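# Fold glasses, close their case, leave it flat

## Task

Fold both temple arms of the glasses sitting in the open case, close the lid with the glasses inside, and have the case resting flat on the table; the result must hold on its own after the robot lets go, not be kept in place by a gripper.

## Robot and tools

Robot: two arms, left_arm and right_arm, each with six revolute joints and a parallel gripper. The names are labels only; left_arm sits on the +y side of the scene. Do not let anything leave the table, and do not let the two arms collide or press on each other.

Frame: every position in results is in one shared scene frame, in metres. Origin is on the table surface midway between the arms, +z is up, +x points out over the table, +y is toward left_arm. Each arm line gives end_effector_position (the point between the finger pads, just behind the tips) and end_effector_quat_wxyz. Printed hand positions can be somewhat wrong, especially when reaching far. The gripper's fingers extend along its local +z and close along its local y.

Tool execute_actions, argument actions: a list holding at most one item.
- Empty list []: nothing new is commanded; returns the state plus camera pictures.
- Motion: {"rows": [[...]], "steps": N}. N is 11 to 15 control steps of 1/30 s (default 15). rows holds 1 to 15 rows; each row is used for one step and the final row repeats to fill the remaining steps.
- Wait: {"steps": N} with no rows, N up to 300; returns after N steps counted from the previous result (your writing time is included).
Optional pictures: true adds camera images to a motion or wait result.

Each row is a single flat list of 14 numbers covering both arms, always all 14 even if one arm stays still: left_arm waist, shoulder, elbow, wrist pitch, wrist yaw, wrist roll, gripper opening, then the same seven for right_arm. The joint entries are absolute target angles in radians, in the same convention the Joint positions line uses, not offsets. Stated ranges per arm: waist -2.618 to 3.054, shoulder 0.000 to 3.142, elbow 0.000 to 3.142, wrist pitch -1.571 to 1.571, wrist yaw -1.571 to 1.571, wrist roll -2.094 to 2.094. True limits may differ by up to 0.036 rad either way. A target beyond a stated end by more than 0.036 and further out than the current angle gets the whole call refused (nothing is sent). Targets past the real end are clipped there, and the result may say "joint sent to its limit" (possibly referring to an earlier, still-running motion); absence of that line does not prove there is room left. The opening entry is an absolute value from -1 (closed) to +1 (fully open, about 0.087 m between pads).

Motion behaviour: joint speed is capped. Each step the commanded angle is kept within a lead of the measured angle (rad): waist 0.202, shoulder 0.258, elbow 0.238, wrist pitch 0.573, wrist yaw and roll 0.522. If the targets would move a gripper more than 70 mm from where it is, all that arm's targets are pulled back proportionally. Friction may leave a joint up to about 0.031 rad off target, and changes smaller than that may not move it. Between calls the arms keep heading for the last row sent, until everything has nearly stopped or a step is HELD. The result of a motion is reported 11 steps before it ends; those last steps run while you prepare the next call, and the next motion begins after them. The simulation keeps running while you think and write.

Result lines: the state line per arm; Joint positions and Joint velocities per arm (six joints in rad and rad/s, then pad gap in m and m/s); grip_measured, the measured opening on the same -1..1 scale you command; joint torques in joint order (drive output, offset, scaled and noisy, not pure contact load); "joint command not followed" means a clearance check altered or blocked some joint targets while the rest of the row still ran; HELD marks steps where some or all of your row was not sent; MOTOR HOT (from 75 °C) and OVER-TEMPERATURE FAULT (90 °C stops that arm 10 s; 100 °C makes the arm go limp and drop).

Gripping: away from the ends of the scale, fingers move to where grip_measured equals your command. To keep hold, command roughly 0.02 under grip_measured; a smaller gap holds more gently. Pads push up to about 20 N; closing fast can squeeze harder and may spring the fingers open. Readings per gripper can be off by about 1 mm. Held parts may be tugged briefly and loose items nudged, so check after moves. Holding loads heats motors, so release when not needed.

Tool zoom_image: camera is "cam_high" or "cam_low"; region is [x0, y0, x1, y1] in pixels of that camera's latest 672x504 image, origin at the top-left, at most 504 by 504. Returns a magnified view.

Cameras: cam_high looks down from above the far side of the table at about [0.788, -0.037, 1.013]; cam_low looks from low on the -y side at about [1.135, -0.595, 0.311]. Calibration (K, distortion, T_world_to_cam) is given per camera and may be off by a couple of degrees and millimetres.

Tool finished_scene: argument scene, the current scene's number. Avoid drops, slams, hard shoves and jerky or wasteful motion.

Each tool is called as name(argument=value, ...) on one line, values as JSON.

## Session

execute_actions(actions=[{"rows":[[0,1.5,1.3,-1.28,0,0,-1,0,1.5,1.3,-1.28,0,0,-1]]}])

execute_actions(actions=[{"steps":75}], pictures=true)

Scene clock: 0.13 s of 5000.00 s.
left_arm: end_effector_position=(+0.2134, -0.1943, +0.1912) grip_measured=-0.923 end_effector_quat_wxyz=(+0.251, -0.042, +0.876, -0.410) | right_arm: end_effector_position=(+0.1382, -0.6265, +0.1642) grip_measured=-0.903 end_effector_quat_wxyz=(+0.280, +0.925, +0.224, -0.127)
Joint positions: left_arm=[-1.111  1.663  1.288 -0.197 -0.111 -1.14   0.003] | right_arm=[-1.382  1.468  1.261 -0.804  0.293  1.34   0.004]
Joint velocities: left_arm=[ 1.057 -0.847 -0.007 -1.619  0.33   1.443 -0.151] | right_arm=[ 0.916 -0.017 -0.002 -1.37  -0.842 -1.443 -0.152]
Joint torques (N m, as the arm reports them, + toward a larger angle): left_arm=[  0.67 -11.27   8.9    1.82  -0.06  -0.06] | right_arm=[ 0.94 -5.39  8.71  1.16  0.15 -0.04]
Motor temperatures (°C, as the motors report them): left_arm=[27 28 27 25 27 24] | right_arm=[26 30 27 27 27 26]
Steps of this call (steps 1 to 4: the first 4 steps of this action). Readings (joint positions):
1: left_arm=[-1.199 1.740 1.288 -0.007 -0.159 -1.300] | right_arm=[-1.461 1.468 1.257 -0.670 0.376 1.472]
2: left_arm=[-1.178 1.718 1.288 -0.078 -0.138 -1.246] | right_arm=[-1.441 1.468 1.260 -0.714 0.349 1.430]
4: the state above

Scene clock: 2.63 s of 5000.00 s.
left_arm: end_effector_position=(+0.2419, +0.2632, +0.1265) grip_measured=-1.000 end_effector_quat_wxyz=(+0.034, -0.012, +0.999, +0.005) | right_arm: end_effector_position=(+0.2582, -0.2359, +0.1326) grip_measured=-0.990 end_effector_quat_wxyz=(+0.046, -0.069, +0.997, +0.006)
Joint positions: left_arm=[ 0.009  1.524  1.288 -1.267 -0.011 -0.01   0.   ] | right_arm=[ 0.007  1.485  1.278 -1.271 -0.004  0.008  0.   ]
Joint velocities: left_arm=[ 0.002  0.012  0.007 -0.037 -0.022 -0.081  0.   ] | right_arm=[ 0.002  0.002  0.002 -0.037 -0.051 -0.037 -0.001]
Joint torques (N m, as the arm reports them, + toward a larger angle): left_arm=[-0.5  -8.74  8.08  0.43  0.05 -0.05] | right_arm=[-0.45 -5.01  8.29  0.51  0.03 -0.01]
Motor temperatures (°C, as the motors report them): left_arm=[27 28 28 25 27 24] | right_arm=[26 31 28 27 27 26]
Kept back: nothing.
Steps of this call (steps 1 to 11: the last 11 steps of your previous action; steps 12 to 60: the robot went on to your last target; steps 61 to 75: nothing new was sent). Readings (joint positions):
1: left_arm=[-1.072 1.636 1.288 -0.252 -0.101 -1.088] | right_arm=[-1.348 1.468 1.261 -0.849 0.266 1.290]
2: left_arm=[-1.033 1.611 1.288 -0.304 -0.093 -1.036] | right_arm=[-1.311 1.468 1.261 -0.893 0.239 1.235]
4: left_arm=[-0.954 1.574 1.288 -0.408 -0.081 -0.934] | right_arm=[-1.226 1.468 1.261 -0.979 0.187 1.109]
8: left_arm=[-0.800 1.548 1.288 -0.617 -0.063 -0.733] | right_arm=[-0.981 1.475 1.268 -1.134 0.094 0.755]
75: the state above
All arms were judged still, so your last target was given up. Only a new action makes them travel on or press farther. Fingers that are still opening or closing keep moving.

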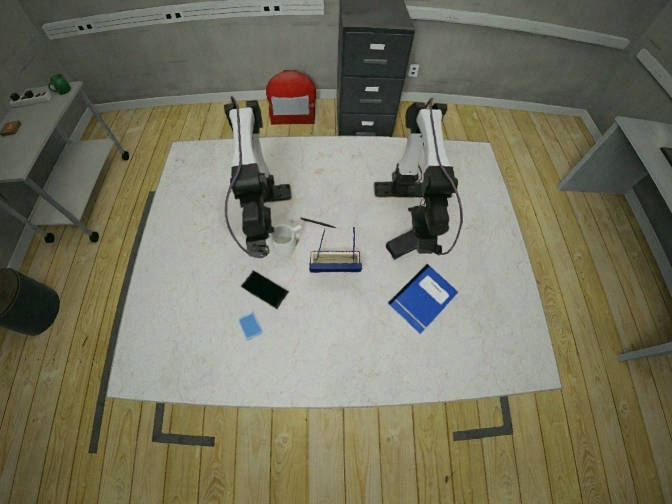

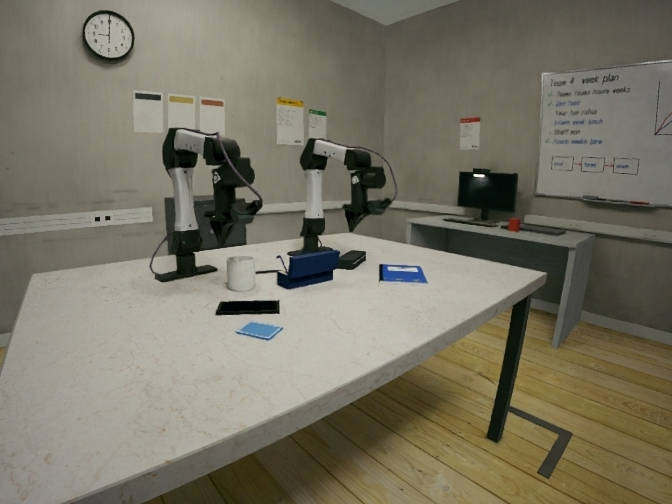

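execute_actions(actions=[{"rows":[[-0.57,1.7,1.4,-1.27,0,0,-1,0,1.5,1.3,-1.28,0,0,-1]]}])

execute_actions(actions=[{"rows":[[-0.57,1.83,1.35,-1.07,0,0,-1,0,1.5,1.3,-1.28,0,0,-1]]}])

execute_actions(actions=[{"steps":20}])

execute_actions(actions=[{"rows":[[-0.8,2.07,1.7,-1.18,0,0,-1,0,1.5,1.3,-1.28,0,0,-1]]}])

execute_actions(actions=[{"steps":20}])

execute_actions(actions=[{"rows":[[-0.74,2.22,1.95,-1.27,0,0,-1,0,1.5,1.3,-1.28,0,0,-1]]}])

execute_actions(actions=[{"steps":20}])

execute_actions(actions=[{"rows":[[-0.74,2.0,1.9,-1.4,0,0,-1,0,1.5,1.3,-1.28,0,0,-1]]}])

execute_actions(actions=[{"rows":[[-0.1,1.6,1.4,-1.3,0,0,-1,0,1.5,1.3,-1.28,0,0,-1]]}])

execute_actions(actions=[{"steps":45}], pictures=true)

zoom_image(camera="cam_high", region=[250, 190, 410, 310])

Scene clock: 4.00 s of 5000.00 s.
left_arm: end_effector_position=(+0.2628, +0.2089, +0.1171) grip_measured=-1.000 end_effector_quat_wxyz=(+0.018, +0.096, +0.995, +0.008) | right_arm: end_effector_position=(+0.2582, -0.2359, +0.1326) grip_measured=-0.990 end_effector_quat_wxyz=(+0.046, -0.069, +0.997, +0.006)
Joint positions: left_arm=[-0.208  1.655  1.38  -1.262 -0.02  -0.01   0.   ] | right_arm=[ 0.007  1.485  1.278 -1.271 -0.004  0.008  0.   ]
Joint velocities: left_arm=[-2.01   0.882  0.183  0.271  0.022  0.007  0.   ] | right_arm=[-0.002 -0.002 -0.007 -0.051  0.007 -0.051 -0.001]
Joint torques (N m, as the arm reports them, + toward a larger angle): left_arm=[-0.6  -8.67  7.73 -0.19  0.08 -0.05] | right_arm=[-0.47 -4.9   8.29  0.5   0.03 -0.02]
Motor temperatures (°C, as the motors report them): left_arm=[27 29 28 25 27 24] | right_arm=[26 31 28 27 27 26]
Steps of this call (steps 1 to 37: nothing new was sent; steps 38 to 41: the first 4 steps of this action). Readings (joint positions):
38: left_arm=[-0.016 1.544 1.308 -1.283 -0.020 -0.010] | right_arm=[0.007 1.485 1.278 -1.271 -0.004 0.008]
39: left_arm=[-0.070 1.581 1.342 -1.287 -0.022 -0.010] | right_arm=[0.007 1.485 1.278 -1.271 -0.004 0.008]
41: the state above

Scene clock: 4.50 s of 5000.00 s.
left_arm: end_effector_position=(+0.2458, +0.1032, +0.0801) grip_measured=-1.000 end_effector_quat_wxyz=(+0.003, +0.279, +0.960, -0.003) | right_arm: end_effector_position=(+0.2582, -0.2359, +0.1326) grip_measured=-0.990 end_effector_quat_wxyz=(+0.046, -0.070, +0.996, +0.006)
Joint positions: left_arm=[-0.577  1.786  1.38  -1.158  0.005 -0.006  0.   ] | right_arm=[ 0.007  1.485  1.278 -1.271 -0.004  0.007  0.   ]
Joint velocities: left_arm=[ 0.017  0.686 -0.1    0.696 -0.037  0.007  0.   ] | right_arm=[-0.002  0.002  0.002 -0.007 -0.037 -0.066 -0.001]
Joint torques (N m, as the arm reports them, + toward a larger angle): left_arm=[ 0.6  -8.99  4.68  0.3  -0.08 -0.07] | right_arm=[-0.43 -4.93  8.31  0.48  0.04 -0.02]
Motor temperatures (°C, as the motors report them): left_arm=[27 29 28 25 27 24] | right_arm=[26 31 28 27 27 26]
Steps of this call (steps 1 to 11: the last 11 steps of your previous action; steps 12 to 15: the first 4 steps of this action). Readings (joint positions):
12: left_arm=[-0.578 1.722 1.381 -1.241 0.005 -0.006] | right_arm=[0.007 1.485 1.278 -1.271 -0.004 0.007]
13: left_arm=[-0.577 1.738 1.381 -1.210 0.005 -0.006] | right_arm=[0.007 1.485 1.278 -1.271 -0.004 0.007]
15: the state above

Scene clock: 5.17 s of 5000.00 s.
left_arm: end_effector_position=(+0.2552, +0.0971, +0.0609) grip_measured=-1.000 end_effector_quat_wxyz=(+0.008, +0.279, +0.960, -0.005) | right_arm: end_effector_position=(+0.2582, -0.2359, +0.1326) grip_measured=-0.990 end_effector_quat_wxyz=(+0.046, -0.070, +0.996, +0.006)
Joint positions: left_arm=[-0.577  1.832  1.362 -1.084  0.005 -0.006  0.   ] | right_arm=[ 0.007  1.485  1.278 -1.271 -0.004  0.007  0.   ]
Joint velocities: left_arm=[ 0.002 -0.002 -0.017  0.022 -0.007 -0.022  0.   ] | right_arm=[ 0.007 -0.017  0.002 -0.022 -0.007 -0.066  0.001]
Joint torques (N m, as the arm reports them, + toward a larger angle): left_arm=[ 0.62 -9.73  5.72  0.58 -0.08 -0.08] | right_arm=[-0.45 -4.93  8.37  0.48  0.03 -0.01]
Motor temperatures (°C, as the motors report them): left_arm=[27 29 28 25 27 24] | right_arm=[26 31 28 27 27 26]
Kept back: nothing.
Steps of this call (steps 1 to 11: the last 11 steps of your previous action; steps 12 to 20: the robot went on to your last target). Readings (joint positions):
1: left_arm=[-0.577 1.805 1.376 -1.138 0.005 -0.006] | right_arm=[0.007 1.485 1.278 -1.271 -0.004 0.007]
2: left_arm=[-0.577 1.820 1.370 -1.125 0.005 -0.006] | right_arm=[0.007 1.485 1.278 -1.271 -0.004 0.007]
4: left_arm=[-0.577 1.832 1.362 -1.110 0.005 -0.006] | right_arm=[0.007 1.485 1.278 -1.271 -0.004 0.007]
8: left_arm=[-0.577 1.832 1.362 -1.094 0.005 -0.006] | right_arm=[0.007 1.485 1.278 -1.271 -0.004 0.007]
20: the state above

Scene clock: 5.30 s of 5000.00 s.
left_arm: end_effector_position=(+0.2668, +0.0319, +0.0601) grip_measured=-1.000 end_effector_quat_wxyz=(+0.010, +0.349, +0.937, +0.001) | right_arm: end_effector_position=(+0.2582, -0.2359, +0.1326) grip_measured=-0.990 end_effector_quat_wxyz=(+0.046, -0.070, +0.996, +0.006)
Joint positions: left_arm=[-0.726  2.015  1.61  -1.148 -0.009 -0.006  0.   ] | right_arm=[ 0.007  1.485  1.278 -1.271 -0.004  0.007  0.   ]
Joint velocities: left_arm=[-1.321  1.179  1.507  0.139 -0.007 -0.066  0.   ] | right_arm=[ 0.007 -0.002 -0.012 -0.051 -0.11  -0.066 -0.001]
Joint torques (N m, as the arm reports them, + toward a larger angle): left_arm=[  0.6  -12.92   6.65  -0.19   0.05  -0.08] | right_arm=[-0.43 -4.93  8.35  0.48  0.04 -0.01]
Motor temperatures (°C, as the motors report them): left_arm=[27 29 28 25 27 24] | right_arm=[26 31 28 27 27 26]
Steps of this call (steps 1 to 4: the first 4 steps of this action). Readings (joint positions):
1: left_arm=[-0.595 1.861 1.402 -1.122 -0.003 -0.006] | right_arm=[0.007 1.485 1.278 -1.271 -0.004 0.007]
2: left_arm=[-0.631 1.912 1.474 -1.146 -0.009 -0.006] | right_arm=[0.007 1.485 1.278 -1.271 -0.004 0.007]
4: the state above

Scene clock: 5.97 s of 5000.00 s.
left_arm: end_effector_position=(+0.2538, +0.0036, +0.0554) grip_measured=-1.000 end_effector_quat_wxyz=(+0.002, +0.386, +0.923, -0.002) | right_arm: end_effector_position=(+0.2581, -0.2360, +0.1326) grip_measured=-0.990 end_effector_quat_wxyz=(+0.046, -0.070, +0.997, +0.006)
Joint positions: left_arm=[-0.804  2.07   1.67  -1.166  0.002 -0.006  0.   ] | right_arm=[ 0.007  1.485  1.278 -1.272 -0.004  0.007  0.   ]
Joint velocities: left_arm=[ 0.002  0.012  0.007 -0.037  0.022  0.007  0.   ] | right_arm=[-0.007  0.002  0.002 -0.037  0.022 -0.037 -0.001]
Joint torques (N m, as the arm reports them, + toward a larger angle): left_arm=[  0.51 -11.88   9.51   0.3   -0.05  -0.07] | right_arm=[-0.42 -5.    8.33  0.5   0.05 -0.03]
Motor temperatures (°C, as the motors report them): left_arm=[27 29 28 25 27 24] | right_arm=[26 31 29 27 27 26]
Kept back: nothing.
Steps of this call (steps 1 to 11: the last 11 steps of your previous action; steps 12 to 20: the robot went on to your last target). Readings (joint positions):
1: left_arm=[-0.766 2.047 1.647 -1.141 -0.009 -0.006] | right_arm=[0.007 1.485 1.278 -1.271 -0.004 0.007]
2: left_arm=[-0.797 2.063 1.665 -1.138 -0.005 -0.006] | right_arm=[0.007 1.485 1.278 -1.271 -0.004 0.007]
4: left_arm=[-0.826 2.070 1.670 -1.143 0.001 -0.006] | right_arm=[0.007 1.485 1.278 -1.271 -0.004 0.007]
8: left_arm=[-0.814 2.070 1.670 -1.158 0.002 -0.006] | right_arm=[0.007 1.485 1.278 -1.272 -0.004 0.007]
20: the state above

Scene clock: 6.10 s of 5000.00 s.
left_arm: end_effector_position=(+0.2932, -0.0148, +0.0630) grip_measured=-1.000 end_effector_quat_wxyz=(+0.022, +0.368, +0.930, -0.010) | right_arm: end_effector_position=(+0.2581, -0.2360, +0.1326) grip_measured=-0.990 end_effector_quat_wxyz=(+0.046, -0.070, +0.997, +0.006)
Joint positions: left_arm=[-0.765  2.193  1.898 -1.228  0.003 -0.006  0.   ] | right_arm=[ 0.007  1.485  1.278 -1.272 -0.004  0.007  0.   ]
Joint velocities: left_arm=[0.374 0.422 0.764 0.051 0.022 0.037 0.   ] | right_arm=[ 0.007 -0.012 -0.007 -0.022  0.022 -0.022 -0.   ]
Joint torques (N m, as the arm reports them, + toward a larger angle): left_arm=[  0.24 -13.01   7.34   0.05  -0.07  -0.07] | right_arm=[-0.41 -4.94  8.38  0.49  0.05 -0.02]
Motor temperatures (°C, as the motors report them): left_arm=[27 29 28 25 27 24] | right_arm=[26 31 29 27 27 26]
Steps of this call (steps 1 to 4: the first 4 steps of this action). Readings (joint positions):
1: left_arm=[-0.799 2.095 1.716 -1.207 0.003 -0.006] | right_arm=[0.007 1.485 1.278 -1.272 -0.004 0.007]
2: left_arm=[-0.790 2.136 1.795 -1.234 0.003 -0.006] | right_arm=[0.007 1.485 1.278 -1.272 -0.004 0.007]
4: the state above

Scene clock: 6.77 s of 5000.00 s.
left_arm: end_effector_position=(+0.3003, -0.0059, +0.0648) grip_measured=-1.000 end_effector_quat_wxyz=(+0.015, +0.354, +0.935, -0.007) | right_arm: end_effector_position=(+0.2581, -0.2360, +0.1326) grip_measured=-0.990 end_effector_quat_wxyz=(+0.046, -0.070, +0.997, +0.006)
Joint positions: left_arm=[-0.736  2.206  1.924 -1.257  0.003 -0.006  0.   ] | right_arm=[ 0.007  1.485  1.278 -1.272 -0.004  0.007  0.   ]
Joint velocities: left_arm=[ 0.017 -0.002 -0.022 -0.007 -0.081 -0.007  0.   ] | right_arm=[ 0.012  0.002 -0.002  0.022 -0.022  0.037  0.   ]
Joint torques (N m, as the arm reports them, + toward a larger angle): left_arm=[ -0.1  -12.01   9.27   0.33  -0.06  -0.08] | right_arm=[-0.42 -4.97  8.35  0.5   0.06 -0.02]
Motor temperatures (°C, as the motors report them): left_arm=[27 29 28 25 27 24] | right_arm=[26 31 29 27 27 26]
Kept back: nothing.
Steps of this call (steps 1 to 11: the last 11 steps of your previous action; steps 12 to 20: the robot went on to your last target). Readings (joint positions):
1: left_arm=[-0.753 2.202 1.914 -1.228 0.003 -0.006] | right_arm=[0.007 1.485 1.278 -1.272 -0.004 0.007]
2: left_arm=[-0.745 2.205 1.921 -1.230 0.003 -0.006] | right_arm=[0.007 1.485 1.278 -1.272 -0.004 0.007]
4: left_arm=[-0.736 2.206 1.924 -1.238 0.003 -0.006] | right_arm=[0.007 1.485 1.278 -1.272 -0.004 0.007]
8: left_arm=[-0.736 2.206 1.924 -1.249 0.003 -0.006] | right_arm=[0.007 1.485 1.278 -1.272 -0.004 0.007]
20: the state above

Scene clock: 6.90 s of 5000.00 s.
left_arm: end_effector_position=(+0.2852, +0.0076, +0.0999) grip_measured=-1.000 end_effector_quat_wxyz=(+0.020, +0.354, +0.935, -0.009) | right_arm: end_effector_position=(+0.2581, -0.2360, +0.1326) grip_measured=-0.990 end_effector_quat_wxyz=(+0.046, -0.070, +0.997, +0.006)
Joint positions: left_arm=[-0.736  2.102  1.901 -1.327  0.003 -0.006  0.   ] | right_arm=[ 0.007  1.485  1.278 -1.272 -0.004  0.007  0.   ]
Joint velocities: left_arm=[ 0.002 -1.092 -0.017 -0.462 -0.007 -0.037  0.   ] | right_arm=[ 0.017 -0.007 -0.007  0.037  0.081 -0.081 -0.001]
Joint torques (N m, as the arm reports them, + toward a larger angle): left_arm=[ -0.15 -15.22   6.82   0.49  -0.07  -0.08] | right_arm=[-0.41 -5.    8.42  0.48  0.03  0.  ]
Motor temperatures (°C, as the motors report them): left_arm=[27 29 28 25 27 24] | right_arm=[26 31 29 27 27 26]
Steps of this call (steps 1 to 4: the first 4 steps of this action). Readings (joint positions):
1: left_arm=[-0.736 2.193 1.919 -1.262 0.003 -0.006] | right_arm=[0.007 1.485 1.278 -1.272 -0.004 0.007]
2: left_arm=[-0.736 2.170 1.908 -1.283 0.003 -0.006] | right_arm=[0.007 1.485 1.278 -1.272 -0.004 0.007]
4: the state above

Scene clock: 7.40 s of 5000.00 s.
left_arm: end_effector_position=(+0.2681, +0.0827, +0.1410) grip_measured=-1.000 end_effector_quat_wxyz=(+0.047, +0.285, +0.957, -0.021) | right_arm: end_effector_position=(+0.2581, -0.2360, +0.1326) grip_measured=-0.990 end_effector_quat_wxyz=(+0.046, -0.070, +0.997, +0.006)
Joint positions: left_arm=[-0.589  1.8    1.65  -1.319  0.013 -0.006  0.   ] | right_arm=[ 0.007  1.485  1.278 -1.272 -0.004  0.007  0.   ]
Joint velocities: left_arm=[ 1.678 -1.736 -1.932  0.095 -0.051  0.007  0.   ] | right_arm=[ 0.012 -0.002  0.017  0.022 -0.007  0.022  0.   ]
Joint torques (N m, as the arm reports them, + toward a larger angle): left_arm=[  0.31 -12.72   6.84   0.43  -0.1   -0.08] | right_arm=[-0.5  -4.92  8.3   0.48  0.02  0.  ]
Motor temperatures (°C, as the motors report them): left_arm=[27 29 28 25 27 24] | right_arm=[26 31 29 27 27 26]
Steps of this call (steps 1 to 11: the last 11 steps of your previous action; steps 12 to 15: the first 4 steps of this action). Readings (joint positions):
12: left_arm=[-0.722 1.960 1.858 -1.351 0.009 -0.006] | right_arm=[0.007 1.485 1.278 -1.272 -0.004 0.007]
13: left_arm=[-0.692 1.913 1.787 -1.330 0.013 -0.006] | right_arm=[0.007 1.485 1.278 -1.272 -0.004 0.007]
15: the state above

Scene clock: 8.90 s of 5000.00 s.
left_arm: end_effector_position=(+0.2636, +0.2372, +0.1379) grip_measured=-1.000 end_effector_quat_wxyz=(+0.034, +0.040, +0.999, +0.002) | right_arm: end_effector_position=(+0.2581, -0.2360, +0.1326) grip_measured=-0.990 end_effector_quat_wxyz=(+0.046, -0.070, +0.997, +0.006)
Joint positions: left_arm=[-0.092  1.61   1.419 -1.311 -0.008 -0.006  0.   ] | right_arm=[ 0.007  1.485  1.278 -1.272 -0.004  0.007  0.   ]
Joint velocities: left_arm=[-0.022 -0.002 -0.007 -0.007 -0.095  0.066  0.   ] | right_arm=[ 0.007  0.002 -0.007 -0.022 -0.037 -0.037 -0.   ]
Joint torques (N m, as the arm reports them, + toward a larger angle): left_arm=[-0.45 -8.45  5.33  0.7   0.04 -0.09] | right_arm=[-0.49 -4.9   8.32  0.49  0.04 -0.01]
Motor temperatures (°C, as the motors report them): left_arm=[27 30 28 25 27 24] | right_arm=[26 31 29 27 27 26]
Kept back: nothing.
Steps of this call (steps 1 to 11: the last 11 steps of your previous action; steps 12 to 30: the robot went on to your last target; steps 31 to 45: nothing new was sent). Readings (joint positions):
1: left_arm=[-0.525 1.739 1.582 -1.313 0.012 -0.006] | right_arm=[0.007 1.485 1.278 -1.272 -0.004 0.007]
2: left_arm=[-0.454 1.684 1.520 -1.312 0.011 -0.006] | right_arm=[0.007 1.485 1.278 -1.272 -0.004 0.007]
4: left_arm=[-0.298 1.619 1.449 -1.317 0.008 -0.006] | right_arm=[0.007 1.485 1.278 -1.272 -0.004 0.007]
8: left_arm=[-0.086 1.610 1.422 -1.311 -0.007 -0.006] | right_arm=[0.007 1.485 1.278 -1.272 -0.004 0.007]
45: the state above
All arms were judged still, so your last target was given up. Only a new action makes them travel on or press farther. Fingers that are still opening or closing keep moving.

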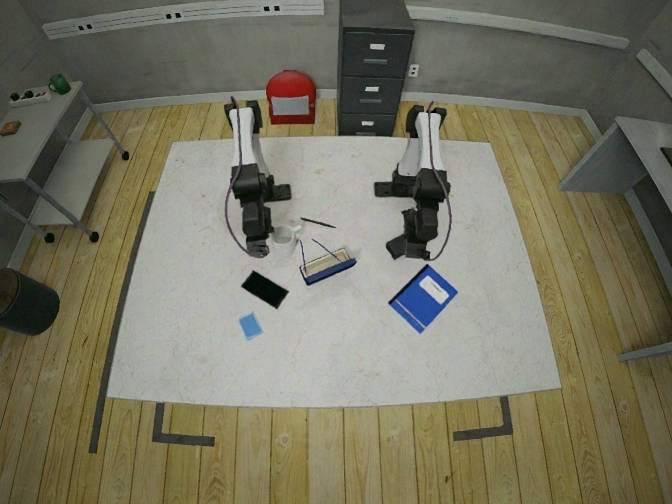

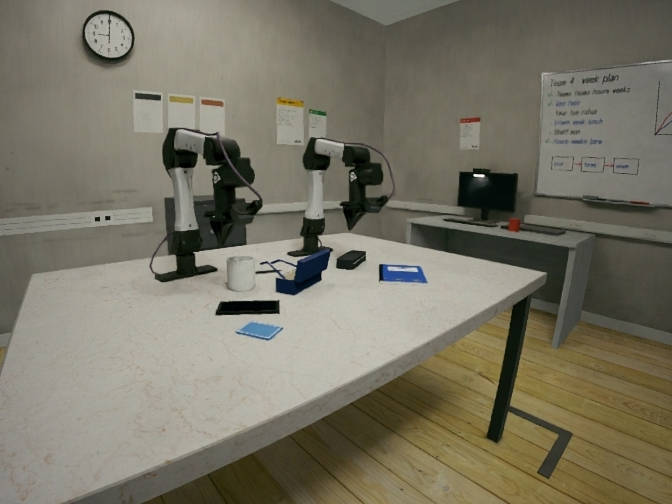

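Region (250, 190, 410, 310) of cam_high's 672x504 image, scaled by 3.150, with more detail than that image has; it fills the top 378 rows of this view, and the rest is white.

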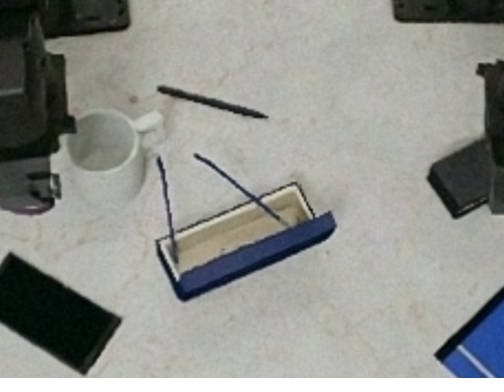

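execute_actions(actions=[{"rows":[[-0.1,1.6,1.4,-1.3,0,0,-1,0.25,1.8,1.65,-1.4,0,0,-1]]}])

execute_actions(actions=[{"steps":20}])

execute_actions(actions=[{"rows":[[-0.1,1.6,1.4,-1.3,0,0,-1,0.25,1.92,1.48,-1.10,0,0,-1]]}])

execute_actions(actions=[{"steps":20}])

execute_actions(actions=[{"rows":[[-0.1,1.6,1.4,-1.3,0,0,-1,0.47,1.97,1.56,-1.12,0,0,-1]]}])

execute_actions(actions=[{"steps":20}])

execute_actions(actions=[{"rows":[[-0.1,1.6,1.4,-1.3,0,0,-1,0.485,2.15,1.85,-1.22,0,0,-1]]}])

execute_actions(actions=[{"steps":20}])

execute_actions(actions=[{"rows":[[-0.1,1.6,1.4,-1.3,0,0,-1,0.485,1.9,1.85,-1.4,0,0,-1]]}])

execute_actions(actions=[{"rows":[[-0.1,1.6,1.4,-1.3,0,0,-1,0,1.4,1.3,-1.3,0,0,-1]]}])

execute_actions(actions=[{"steps":45}], pictures=true)

zoom_image(camera="cam_high", region=[250, 190, 410, 310])

Scene clock: 10.43 s of 5000.00 s.
left_arm: end_effector_position=(+0.2636, +0.2372, +0.1379) grip_measured=-1.000 end_effector_quat_wxyz=(+0.034, +0.040, +0.999, +0.002) | right_arm: end_effector_position=(+0.2966, -0.1793, +0.1423) grip_measured=-0.990 end_effector_quat_wxyz=(+0.023, -0.163, +0.986, -0.000)
Joint positions: left_arm=[-0.092  1.61   1.419 -1.311 -0.008 -0.006  0.   ] | right_arm=[ 0.195  1.727  1.563 -1.362  0.008  0.008  0.   ]
Joint velocities: left_arm=[-0.012 -0.012  0.027 -0.11   0.022 -0.022  0.   ] | right_arm=[ 1.292  1.595  1.668  0.52  -0.081 -0.022  0.001]
Joint torques (N m, as the arm reports them, + toward a larger angle): left_arm=[-0.45 -8.44  5.33  0.69  0.02 -0.08] | right_arm=[ -1.64 -11.06   5.54  -0.49   0.14   0.01]
Motor temperatures (°C, as the motors report them): left_arm=[27 30 28 25 27 24] | right_arm=[26 31 29 27 27 26]
Steps of this call (steps 1 to 42: nothing new was sent; steps 43 to 46: the first 4 steps of this action). Readings (joint positions):
43: left_arm=[-0.092 1.610 1.419 -1.311 -0.008 -0.006] | right_arm=[0.032 1.520 1.322 -1.319 0.007 0.008]
44: left_arm=[-0.092 1.610 1.419 -1.311 -0.008 -0.006] | right_arm=[0.085 1.588 1.406 -1.365 0.011 0.009]
46: the state above

Scene clock: 11.10 s of 5000.00 s.
left_arm: end_effector_position=(+0.2636, +0.2372, +0.1379) grip_measured=-1.000 end_effector_quat_wxyz=(+0.034, +0.040, +0.999, +0.002) | right_arm: end_effector_position=(+0.2982, -0.1570, +0.1365) grip_measured=-0.990 end_effector_quat_wxyz=(+0.001, -0.196, +0.981, +0.001)
Joint positions: left_arm=[-0.092  1.61   1.419 -1.311 -0.008 -0.006  0.   ] | right_arm=[ 0.26   1.803  1.625 -1.39  -0.002  0.005  0.   ]
Joint velocities: left_arm=[-0.002  0.017 -0.017 -0.022 -0.051 -0.007  0.   ] | right_arm=[ 0.002 -0.002 -0.002  0.022  0.022 -0.081  0.001]
Joint torques (N m, as the arm reports them, + toward a larger angle): left_arm=[-0.44 -8.46  5.32  0.68  0.04 -0.08] | right_arm=[-0.61 -9.92  8.34  0.35  0.03 -0.01]
Motor temperatures (°C, as the motors report them): left_arm=[27 30 28 25 27 24] | right_arm=[26 31 30 27 27 26]
Kept back: nothing.
Steps of this call (steps 1 to 11: the last 11 steps of your previous action; steps 12 to 20: the robot went on to your last target). Readings (joint positions):
1: left_arm=[-0.092 1.610 1.419 -1.311 -0.008 -0.006] | right_arm=[0.230 1.769 1.603 -1.345 0.004 0.006]
2: left_arm=[-0.092 1.610 1.419 -1.311 -0.008 -0.006] | right_arm=[0.252 1.793 1.620 -1.338 0.001 0.005]
4: left_arm=[-0.092 1.610 1.419 -1.311 -0.008 -0.006] | right_arm=[0.263 1.803 1.623 -1.348 -0.002 0.005]
8: left_arm=[-0.092 1.610 1.419 -1.311 -0.008 -0.006] | right_arm=[0.260 1.803 1.625 -1.375 -0.002 0.005]
20: the state above

Scene clock: 11.23 s of 5000.00 s.
left_arm: end_effector_position=(+0.2636, +0.2372, +0.1379) grip_measured=-1.000 end_effector_quat_wxyz=(+0.034, +0.040, +0.999, +0.002) | right_arm: end_effector_position=(+0.3139, -0.1503, +0.0975) grip_measured=-0.990 end_effector_quat_wxyz=(+0.009, -0.196, +0.981, +0.003)
Joint positions: left_arm=[-0.092  1.61   1.419 -1.311 -0.008 -0.006  0.   ] | right_arm=[ 0.26   1.855  1.538 -1.235 -0.002  0.005  0.   ]
Joint velocities: left_arm=[-0.007  0.002  0.002 -0.007 -0.007  0.095  0.   ] | right_arm=[ 0.017  0.75  -0.603  0.96   0.007  0.051  0.002]
Joint torques (N m, as the arm reports them, + toward a larger angle): left_arm=[-0.4  -8.43  5.39  0.69  0.03 -0.09] | right_arm=[-0.7  -8.61  5.01  0.38  0.03  0.02]
Motor temperatures (°C, as the motors report them): left_arm=[27 30 28 25 27 24] | right_arm=[26 31 30 27 27 26]
Steps of this call (steps 1 to 4: the first 4 steps of this action). Readings (joint positions):
1: left_arm=[-0.092 1.610 1.419 -1.311 -0.008 -0.006] | right_arm=[0.260 1.806 1.609 -1.361 -0.002 0.005]
2: left_arm=[-0.092 1.610 1.419 -1.311 -0.008 -0.006] | right_arm=[0.260 1.813 1.585 -1.313 -0.002 0.005]
4: the state above

Scene clock: 11.90 s of 5000.00 s.
left_arm: end_effector_position=(+0.2636, +0.2372, +0.1379) grip_measured=-1.000 end_effector_quat_wxyz=(+0.034, +0.040, +0.999, +0.002) | right_arm: end_effector_position=(+0.3267, -0.1450, +0.0607) grip_measured=-0.990 end_effector_quat_wxyz=(+0.009, -0.196, +0.981, +0.003)
Joint positions: left_arm=[-0.092  1.61   1.419 -1.311 -0.008 -0.006  0.   ] | right_arm=[ 0.26   1.927  1.488 -1.113 -0.002  0.005  0.   ]
Joint velocities: left_arm=[-0.002  0.007 -0.017  0.007 -0.037 -0.037  0.   ] | right_arm=[ 0.017  0.007  0.012 -0.066 -0.051 -0.007  0.001]
Joint torques (N m, as the arm reports them, + toward a larger angle): left_arm=[-0.44 -8.46  5.35  0.7   0.03 -0.09] | right_arm=[ -0.57 -11.7    5.9    0.53   0.01   0.01]
Motor temperatures (°C, as the motors report them): left_arm=[27 30 28 25 27 24] | right_arm=[26 32 30 27 27 26]
Kept back: nothing.
Steps of this call (steps 1 to 11: the last 11 steps of your previous action; steps 12 to 20: the robot went on to your last target). Readings (joint positions):
1: left_arm=[-0.092 1.610 1.419 -1.311 -0.008 -0.006] | right_arm=[0.260 1.880 1.521 -1.208 -0.002 0.005]
2: left_arm=[-0.092 1.610 1.419 -1.311 -0.008 -0.006] | right_arm=[0.260 1.901 1.507 -1.187 -0.002 0.005]
4: left_arm=[-0.092 1.610 1.419 -1.311 -0.008 -0.006] | right_arm=[0.260 1.926 1.491 -1.162 -0.002 0.005]
8: left_arm=[-0.092 1.610 1.419 -1.311 -0.008 -0.006] | right_arm=[0.260 1.927 1.488 -1.132 -0.002 0.005]
20: the state above

Scene clock: 12.03 s of 5000.00 s.
left_arm: end_effector_position=(+0.2636, +0.2372, +0.1379) grip_measured=-1.000 end_effector_quat_wxyz=(+0.034, +0.040, +0.999, +0.002) | right_arm: end_effector_position=(+0.3146, -0.0960, +0.0640) grip_measured=-0.990 end_effector_quat_wxyz=(+0.021, -0.272, +0.962, +0.001)
Joint positions: left_arm=[-0.092  1.61   1.419 -1.311 -0.008 -0.006  0.   ] | right_arm=[ 0.416  1.948  1.533 -1.115  0.011  0.005  0.   ]
Joint velocities: left_arm=[-0.002 -0.007 -0.002 -0.007  0.051 -0.007  0.   ] | right_arm=[ 1.365  0.071  0.203  0.11  -0.095 -0.022  0.   ]
Joint torques (N m, as the arm reports them, + toward a larger angle): left_arm=[-0.48 -8.43  5.34  0.69  0.04 -0.09] | right_arm=[-2.09 -9.69  7.59  0.28  0.05  0.04]
Motor temperatures (°C, as the motors report them): left_arm=[27 30 28 25 27 24] | right_arm=[26 32 30 27 27 26]
Steps of this call (steps 1 to 4: the first 4 steps of this action). Readings (joint positions):
1: left_arm=[-0.092 1.610 1.419 -1.311 -0.008 -0.006] | right_arm=[0.278 1.931 1.496 -1.119 0.007 0.006]
2: left_arm=[-0.092 1.610 1.419 -1.311 -0.008 -0.006] | right_arm=[0.316 1.938 1.511 -1.122 0.012 0.006]
4: the state above

Scene clock: 12.70 s of 5000.00 s.
left_arm: end_effector_position=(+0.2636, +0.2372, +0.1379) grip_measured=-1.000 end_effector_quat_wxyz=(+0.034, +0.040, +0.999, +0.002) | right_arm: end_effector_position=(+0.3037, -0.0753, +0.0650) grip_measured=-0.990 end_effector_quat_wxyz=(+0.022, -0.303, +0.953, +0.009)
Joint positions: left_arm=[-0.092  1.61   1.419 -1.311 -0.008 -0.006  0.   ] | right_arm=[ 0.478  1.95   1.54  -1.113 -0.003  0.003  0.   ]
Joint velocities: left_arm=[ 0.002 -0.012 -0.007  0.022  0.11  -0.037  0.   ] | right_arm=[-0.017 -0.012  0.002  0.037  0.007 -0.051  0.   ]
Joint torques (N m, as the arm reports them, + toward a larger angle): left_arm=[-0.44 -8.43  5.35  0.68  0.03 -0.09] | right_arm=[-0.39 -9.25  8.06  0.44  0.04  0.02]
Motor temperatures (°C, as the motors report them): left_arm=[27 30 28 25 27 24] | right_arm=[26 32 30 27 27 26]
Kept back: nothing.
Steps of this call (steps 1 to 11: the last 11 steps of your previous action; steps 12 to 20: the robot went on to your last target). Readings (joint positions):
1: left_arm=[-0.092 1.610 1.419 -1.311 -0.008 -0.006] | right_arm=[0.456 1.950 1.538 -1.113 0.006 0.004]
2: left_arm=[-0.092 1.610 1.419 -1.311 -0.008 -0.006] | right_arm=[0.482 1.950 1.539 -1.113 0.002 0.003]
4: left_arm=[-0.092 1.610 1.419 -1.311 -0.008 -0.006] | right_arm=[0.498 1.950 1.540 -1.113 -0.003 0.003]
8: left_arm=[-0.092 1.610 1.419 -1.311 -0.008 -0.006] | right_arm=[0.481 1.950 1.540 -1.113 -0.003 0.003]
20: the state above

Scene clock: 12.83 s of 5000.00 s.
left_arm: end_effector_position=(+0.2636, +0.2372, +0.1379) grip_measured=-1.000 end_effector_quat_wxyz=(+0.034, +0.040, +0.999, +0.002) | right_arm: end_effector_position=(+0.3405, -0.0492, +0.0677) grip_measured=-0.990 end_effector_quat_wxyz=(+0.031, -0.303, +0.953, +0.011)
Joint positions: left_arm=[-0.092  1.61   1.419 -1.311 -0.008 -0.006  0.   ] | right_arm=[ 0.478  2.109  1.787 -1.182 -0.003  0.003  0.   ]
Joint velocities: left_arm=[ 0.007 -0.007 -0.012 -0.066 -0.007 -0.022  0.   ] | right_arm=[-0.017  0.755  1.072  0.33   0.007  0.081  0.   ]
Joint torques (N m, as the arm reports them, + toward a larger angle): left_arm=[-0.44 -8.42  5.37  0.69  0.03 -0.08] | right_arm=[  0.56 -13.51   6.43  -0.26   0.01   0.02]
Motor temperatures (°C, as the motors report them): left_arm=[27 30 28 25 27 24] | right_arm=[26 32 30 27 27 26]
Steps of this call (steps 1 to 4: the first 4 steps of this action). Readings (joint positions):
1: left_arm=[-0.092 1.610 1.419 -1.311 -0.008 -0.006] | right_arm=[0.478 1.978 1.585 -1.157 -0.003 0.003]
2: left_arm=[-0.092 1.610 1.419 -1.311 -0.008 -0.006] | right_arm=[0.478 2.028 1.666 -1.193 -0.003 0.003]
4: the state above

Scene clock: 13.50 s of 5000.00 s.
left_arm: end_effector_position=(+0.2636, +0.2372, +0.1379) grip_measured=-1.000 end_effector_quat_wxyz=(+0.034, +0.040, +0.999, +0.002) | right_arm: end_effector_position=(+0.3423, -0.0479, +0.0673) grip_measured=-0.990 end_effector_quat_wxyz=(+0.023, -0.303, +0.953, +0.009)
Joint positions: left_arm=[-0.092  1.61   1.419 -1.311 -0.008 -0.006  0.   ] | right_arm=[ 0.478  2.137  1.826 -1.211 -0.003  0.003  0.   ]
Joint velocities: left_arm=[ 0.012 -0.012  0.002 -0.007  0.007  0.007  0.   ] | right_arm=[ 0.007 -0.022 -0.002 -0.081 -0.007  0.007 -0.   ]
Joint torques (N m, as the arm reports them, + toward a larger angle): left_arm=[-0.42 -8.44  5.35  0.69  0.02 -0.08] | right_arm=[  0.62 -11.9    8.41   0.4    0.     0.01]
Motor temperatures (°C, as the motors report them): left_arm=[27 30 28 25 27 24] | right_arm=[26 32 30 27 27 26]
Kept back: nothing.
Steps of this call (steps 1 to 11: the last 11 steps of your previous action; steps 12 to 20: the robot went on to your last target). Readings (joint positions):
1: left_arm=[-0.092 1.610 1.419 -1.311 -0.008 -0.006] | right_arm=[0.478 2.128 1.812 -1.176 -0.003 0.003]
2: left_arm=[-0.092 1.610 1.419 -1.311 -0.008 -0.006] | right_arm=[0.478 2.135 1.822 -1.176 -0.003 0.003]
4: left_arm=[-0.092 1.610 1.419 -1.311 -0.008 -0.006] | right_arm=[0.478 2.137 1.824 -1.185 -0.003 0.003]
8: left_arm=[-0.092 1.610 1.419 -1.311 -0.008 -0.006] | right_arm=[0.478 2.137 1.826 -1.201 -0.003 0.003]
20: the state above

Scene clock: 13.63 s of 5000.00 s.
left_arm: end_effector_position=(+0.2636, +0.2372, +0.1379) grip_measured=-1.000 end_effector_quat_wxyz=(+0.034, +0.040, +0.999, +0.002) | right_arm: end_effector_position=(+0.3280, -0.0581, +0.1078) grip_measured=-0.990 end_effector_quat_wxyz=(+0.036, -0.303, +0.952, +0.013)
Joint positions: left_arm=[-0.092  1.61   1.419 -1.311 -0.008 -0.006  0.   ] | right_arm=[ 0.478  2.028  1.825 -1.291 -0.003  0.003  0.   ]
Joint velocities: left_arm=[ 0.017 -0.002  0.007  0.007 -0.007 -0.007  0.   ] | right_arm=[-0.012 -1.282 -0.012 -0.667 -0.007  0.007  0.001]
Joint torques (N m, as the arm reports them, + toward a larger angle): left_arm=[-0.44 -8.43  5.33  0.7   0.03 -0.08] | right_arm=[  0.66 -15.96   8.35   0.43   0.02   0.01]
Motor temperatures (°C, as the motors report them): left_arm=[27 30 28 25 27 24] | right_arm=[26 32 30 27 27 26]
Steps of this call (steps 1 to 4: the first 4 steps of this action). Readings (joint positions):
1: left_arm=[-0.092 1.610 1.419 -1.311 -0.008 -0.006] | right_arm=[0.478 2.124 1.826 -1.220 -0.003 0.003]
2: left_arm=[-0.092 1.610 1.419 -1.311 -0.008 -0.006] | right_arm=[0.478 2.103 1.825 -1.247 -0.003 0.003]
4: the state above

Scene clock: 14.13 s of 5000.00 s.
left_arm: end_effector_position=(+0.2636, +0.2372, +0.1379) grip_measured=-1.000 end_effector_quat_wxyz=(+0.034, +0.040, +0.999, +0.002) | right_arm: end_effector_position=(+0.2989, -0.1363, +0.1644) grip_measured=-0.990 end_effector_quat_wxyz=(+0.088, -0.225, +0.970, +0.027)
Joint positions: left_arm=[-0.092  1.61   1.419 -1.311 -0.008 -0.006  0.   ] | right_arm=[ 0.316  1.674  1.598 -1.31  -0.013  0.001  0.   ]
Joint velocities: left_arm=[-0.017 -0.012  0.012 -0.022  0.007 -0.11   0.   ] | right_arm=[-1.785 -1.956 -1.941  0.154  0.051 -0.066 -0.001]
Joint torques (N m, as the arm reports them, + toward a larger angle): left_arm=[-0.4  -8.43  5.39  0.69  0.03 -0.09] | right_arm=[  0.12 -11.12   6.24   0.51   0.03   0.05]
Motor temperatures (°C, as the motors report them): left_arm=[27 30 28 25 27 24] | right_arm=[26 33 30 27 27 26]
Steps of this call (steps 1 to 11: the last 11 steps of your previous action; steps 12 to 15: the first 4 steps of this action). Readings (joint positions):
12: left_arm=[-0.092 1.610 1.419 -1.311 -0.008 -0.006] | right_arm=[0.462 1.851 1.809 -1.349 -0.010 0.001]
13: left_arm=[-0.092 1.610 1.419 -1.311 -0.008 -0.006] | right_arm=[0.428 1.799 1.735 -1.321 -0.014 0.001]
15: the state above

Scene clock: 15.63 s of 5000.00 s.
left_arm: end_effector_position=(+0.2636, +0.2372, +0.1379) grip_measured=-1.000 end_effector_quat_wxyz=(+0.034, +0.040, +0.999, +0.002) | right_arm: end_effector_position=(+0.2562, -0.2421, +0.1626) grip_measured=-0.990 end_effector_quat_wxyz=(+0.093, -0.064, +0.994, +0.002)
Joint positions: left_arm=[-0.092  1.61   1.419 -1.311 -0.008 -0.006  0.   ] | right_arm=[-0.008  1.396  1.324 -1.311  0.008  0.001  0.   ]
Joint velocities: left_arm=[-0.007  0.002 -0.002 -0.066 -0.037 -0.007  0.   ] | right_arm=[ 0.022  0.012 -0.012 -0.037  0.022  0.081  0.   ]
Joint torques (N m, as the arm reports them, + toward a larger angle): left_arm=[-0.47 -8.45  5.34  0.7   0.04 -0.08] | right_arm=[ 0.67 -4.98  5.12  0.84 -0.12  0.03]
Motor temperatures (°C, as the motors report them): left_arm=[27 30 28 25 27 24] | right_arm=[26 33 30 27 27 26]
Kept back: nothing.
Steps of this call (steps 1 to 11: the last 11 steps of your previous action; steps 12 to 30: the robot went on to your last target; steps 31 to 45: nothing new was sent). Readings (joint positions):
1: left_arm=[-0.092 1.610 1.419 -1.311 -0.008 -0.006] | right_arm=[0.250 1.604 1.530 -1.304 -0.012 0.001]
2: left_arm=[-0.092 1.610 1.419 -1.311 -0.008 -0.006] | right_arm=[0.180 1.534 1.463 -1.299 -0.010 0.001]
4: left_arm=[-0.092 1.610 1.419 -1.311 -0.008 -0.006] | right_arm=[0.044 1.430 1.368 -1.310 -0.001 0.001]
8: left_arm=[-0.092 1.610 1.419 -1.311 -0.008 -0.006] | right_arm=[-0.008 1.396 1.329 -1.320 0.008 0.001]
45: the state above
All arms were judged still, so your last target was given up. Only a new action makes them travel on or press farther. Fingers that are still opening or closing keep moving.

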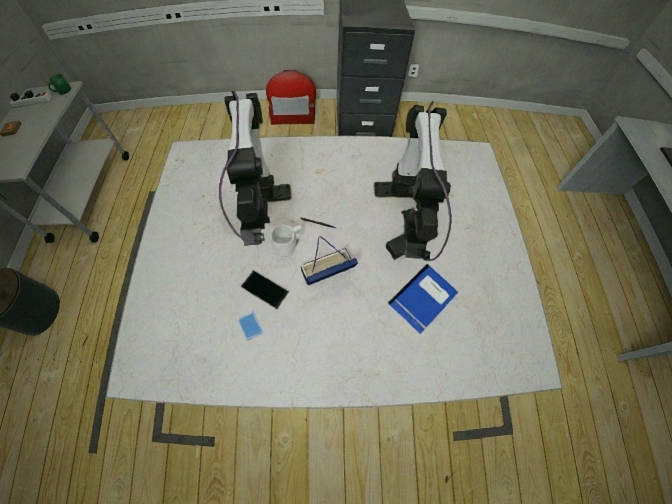

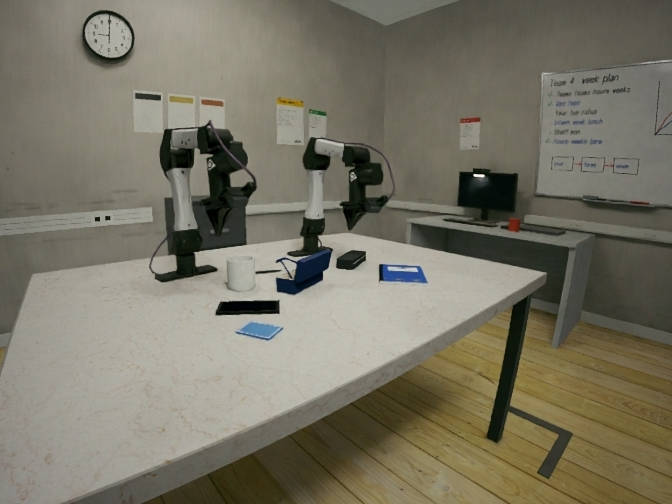

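Region (250, 190, 410, 310) of cam_high's 672x504 image, scaled by 3.150, with more detail than that image has; it fills the top 378 rows of this view, and the rest is white.

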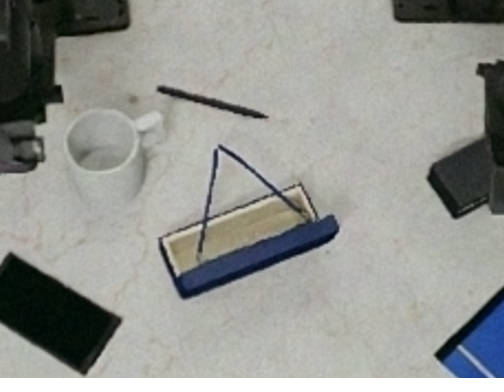

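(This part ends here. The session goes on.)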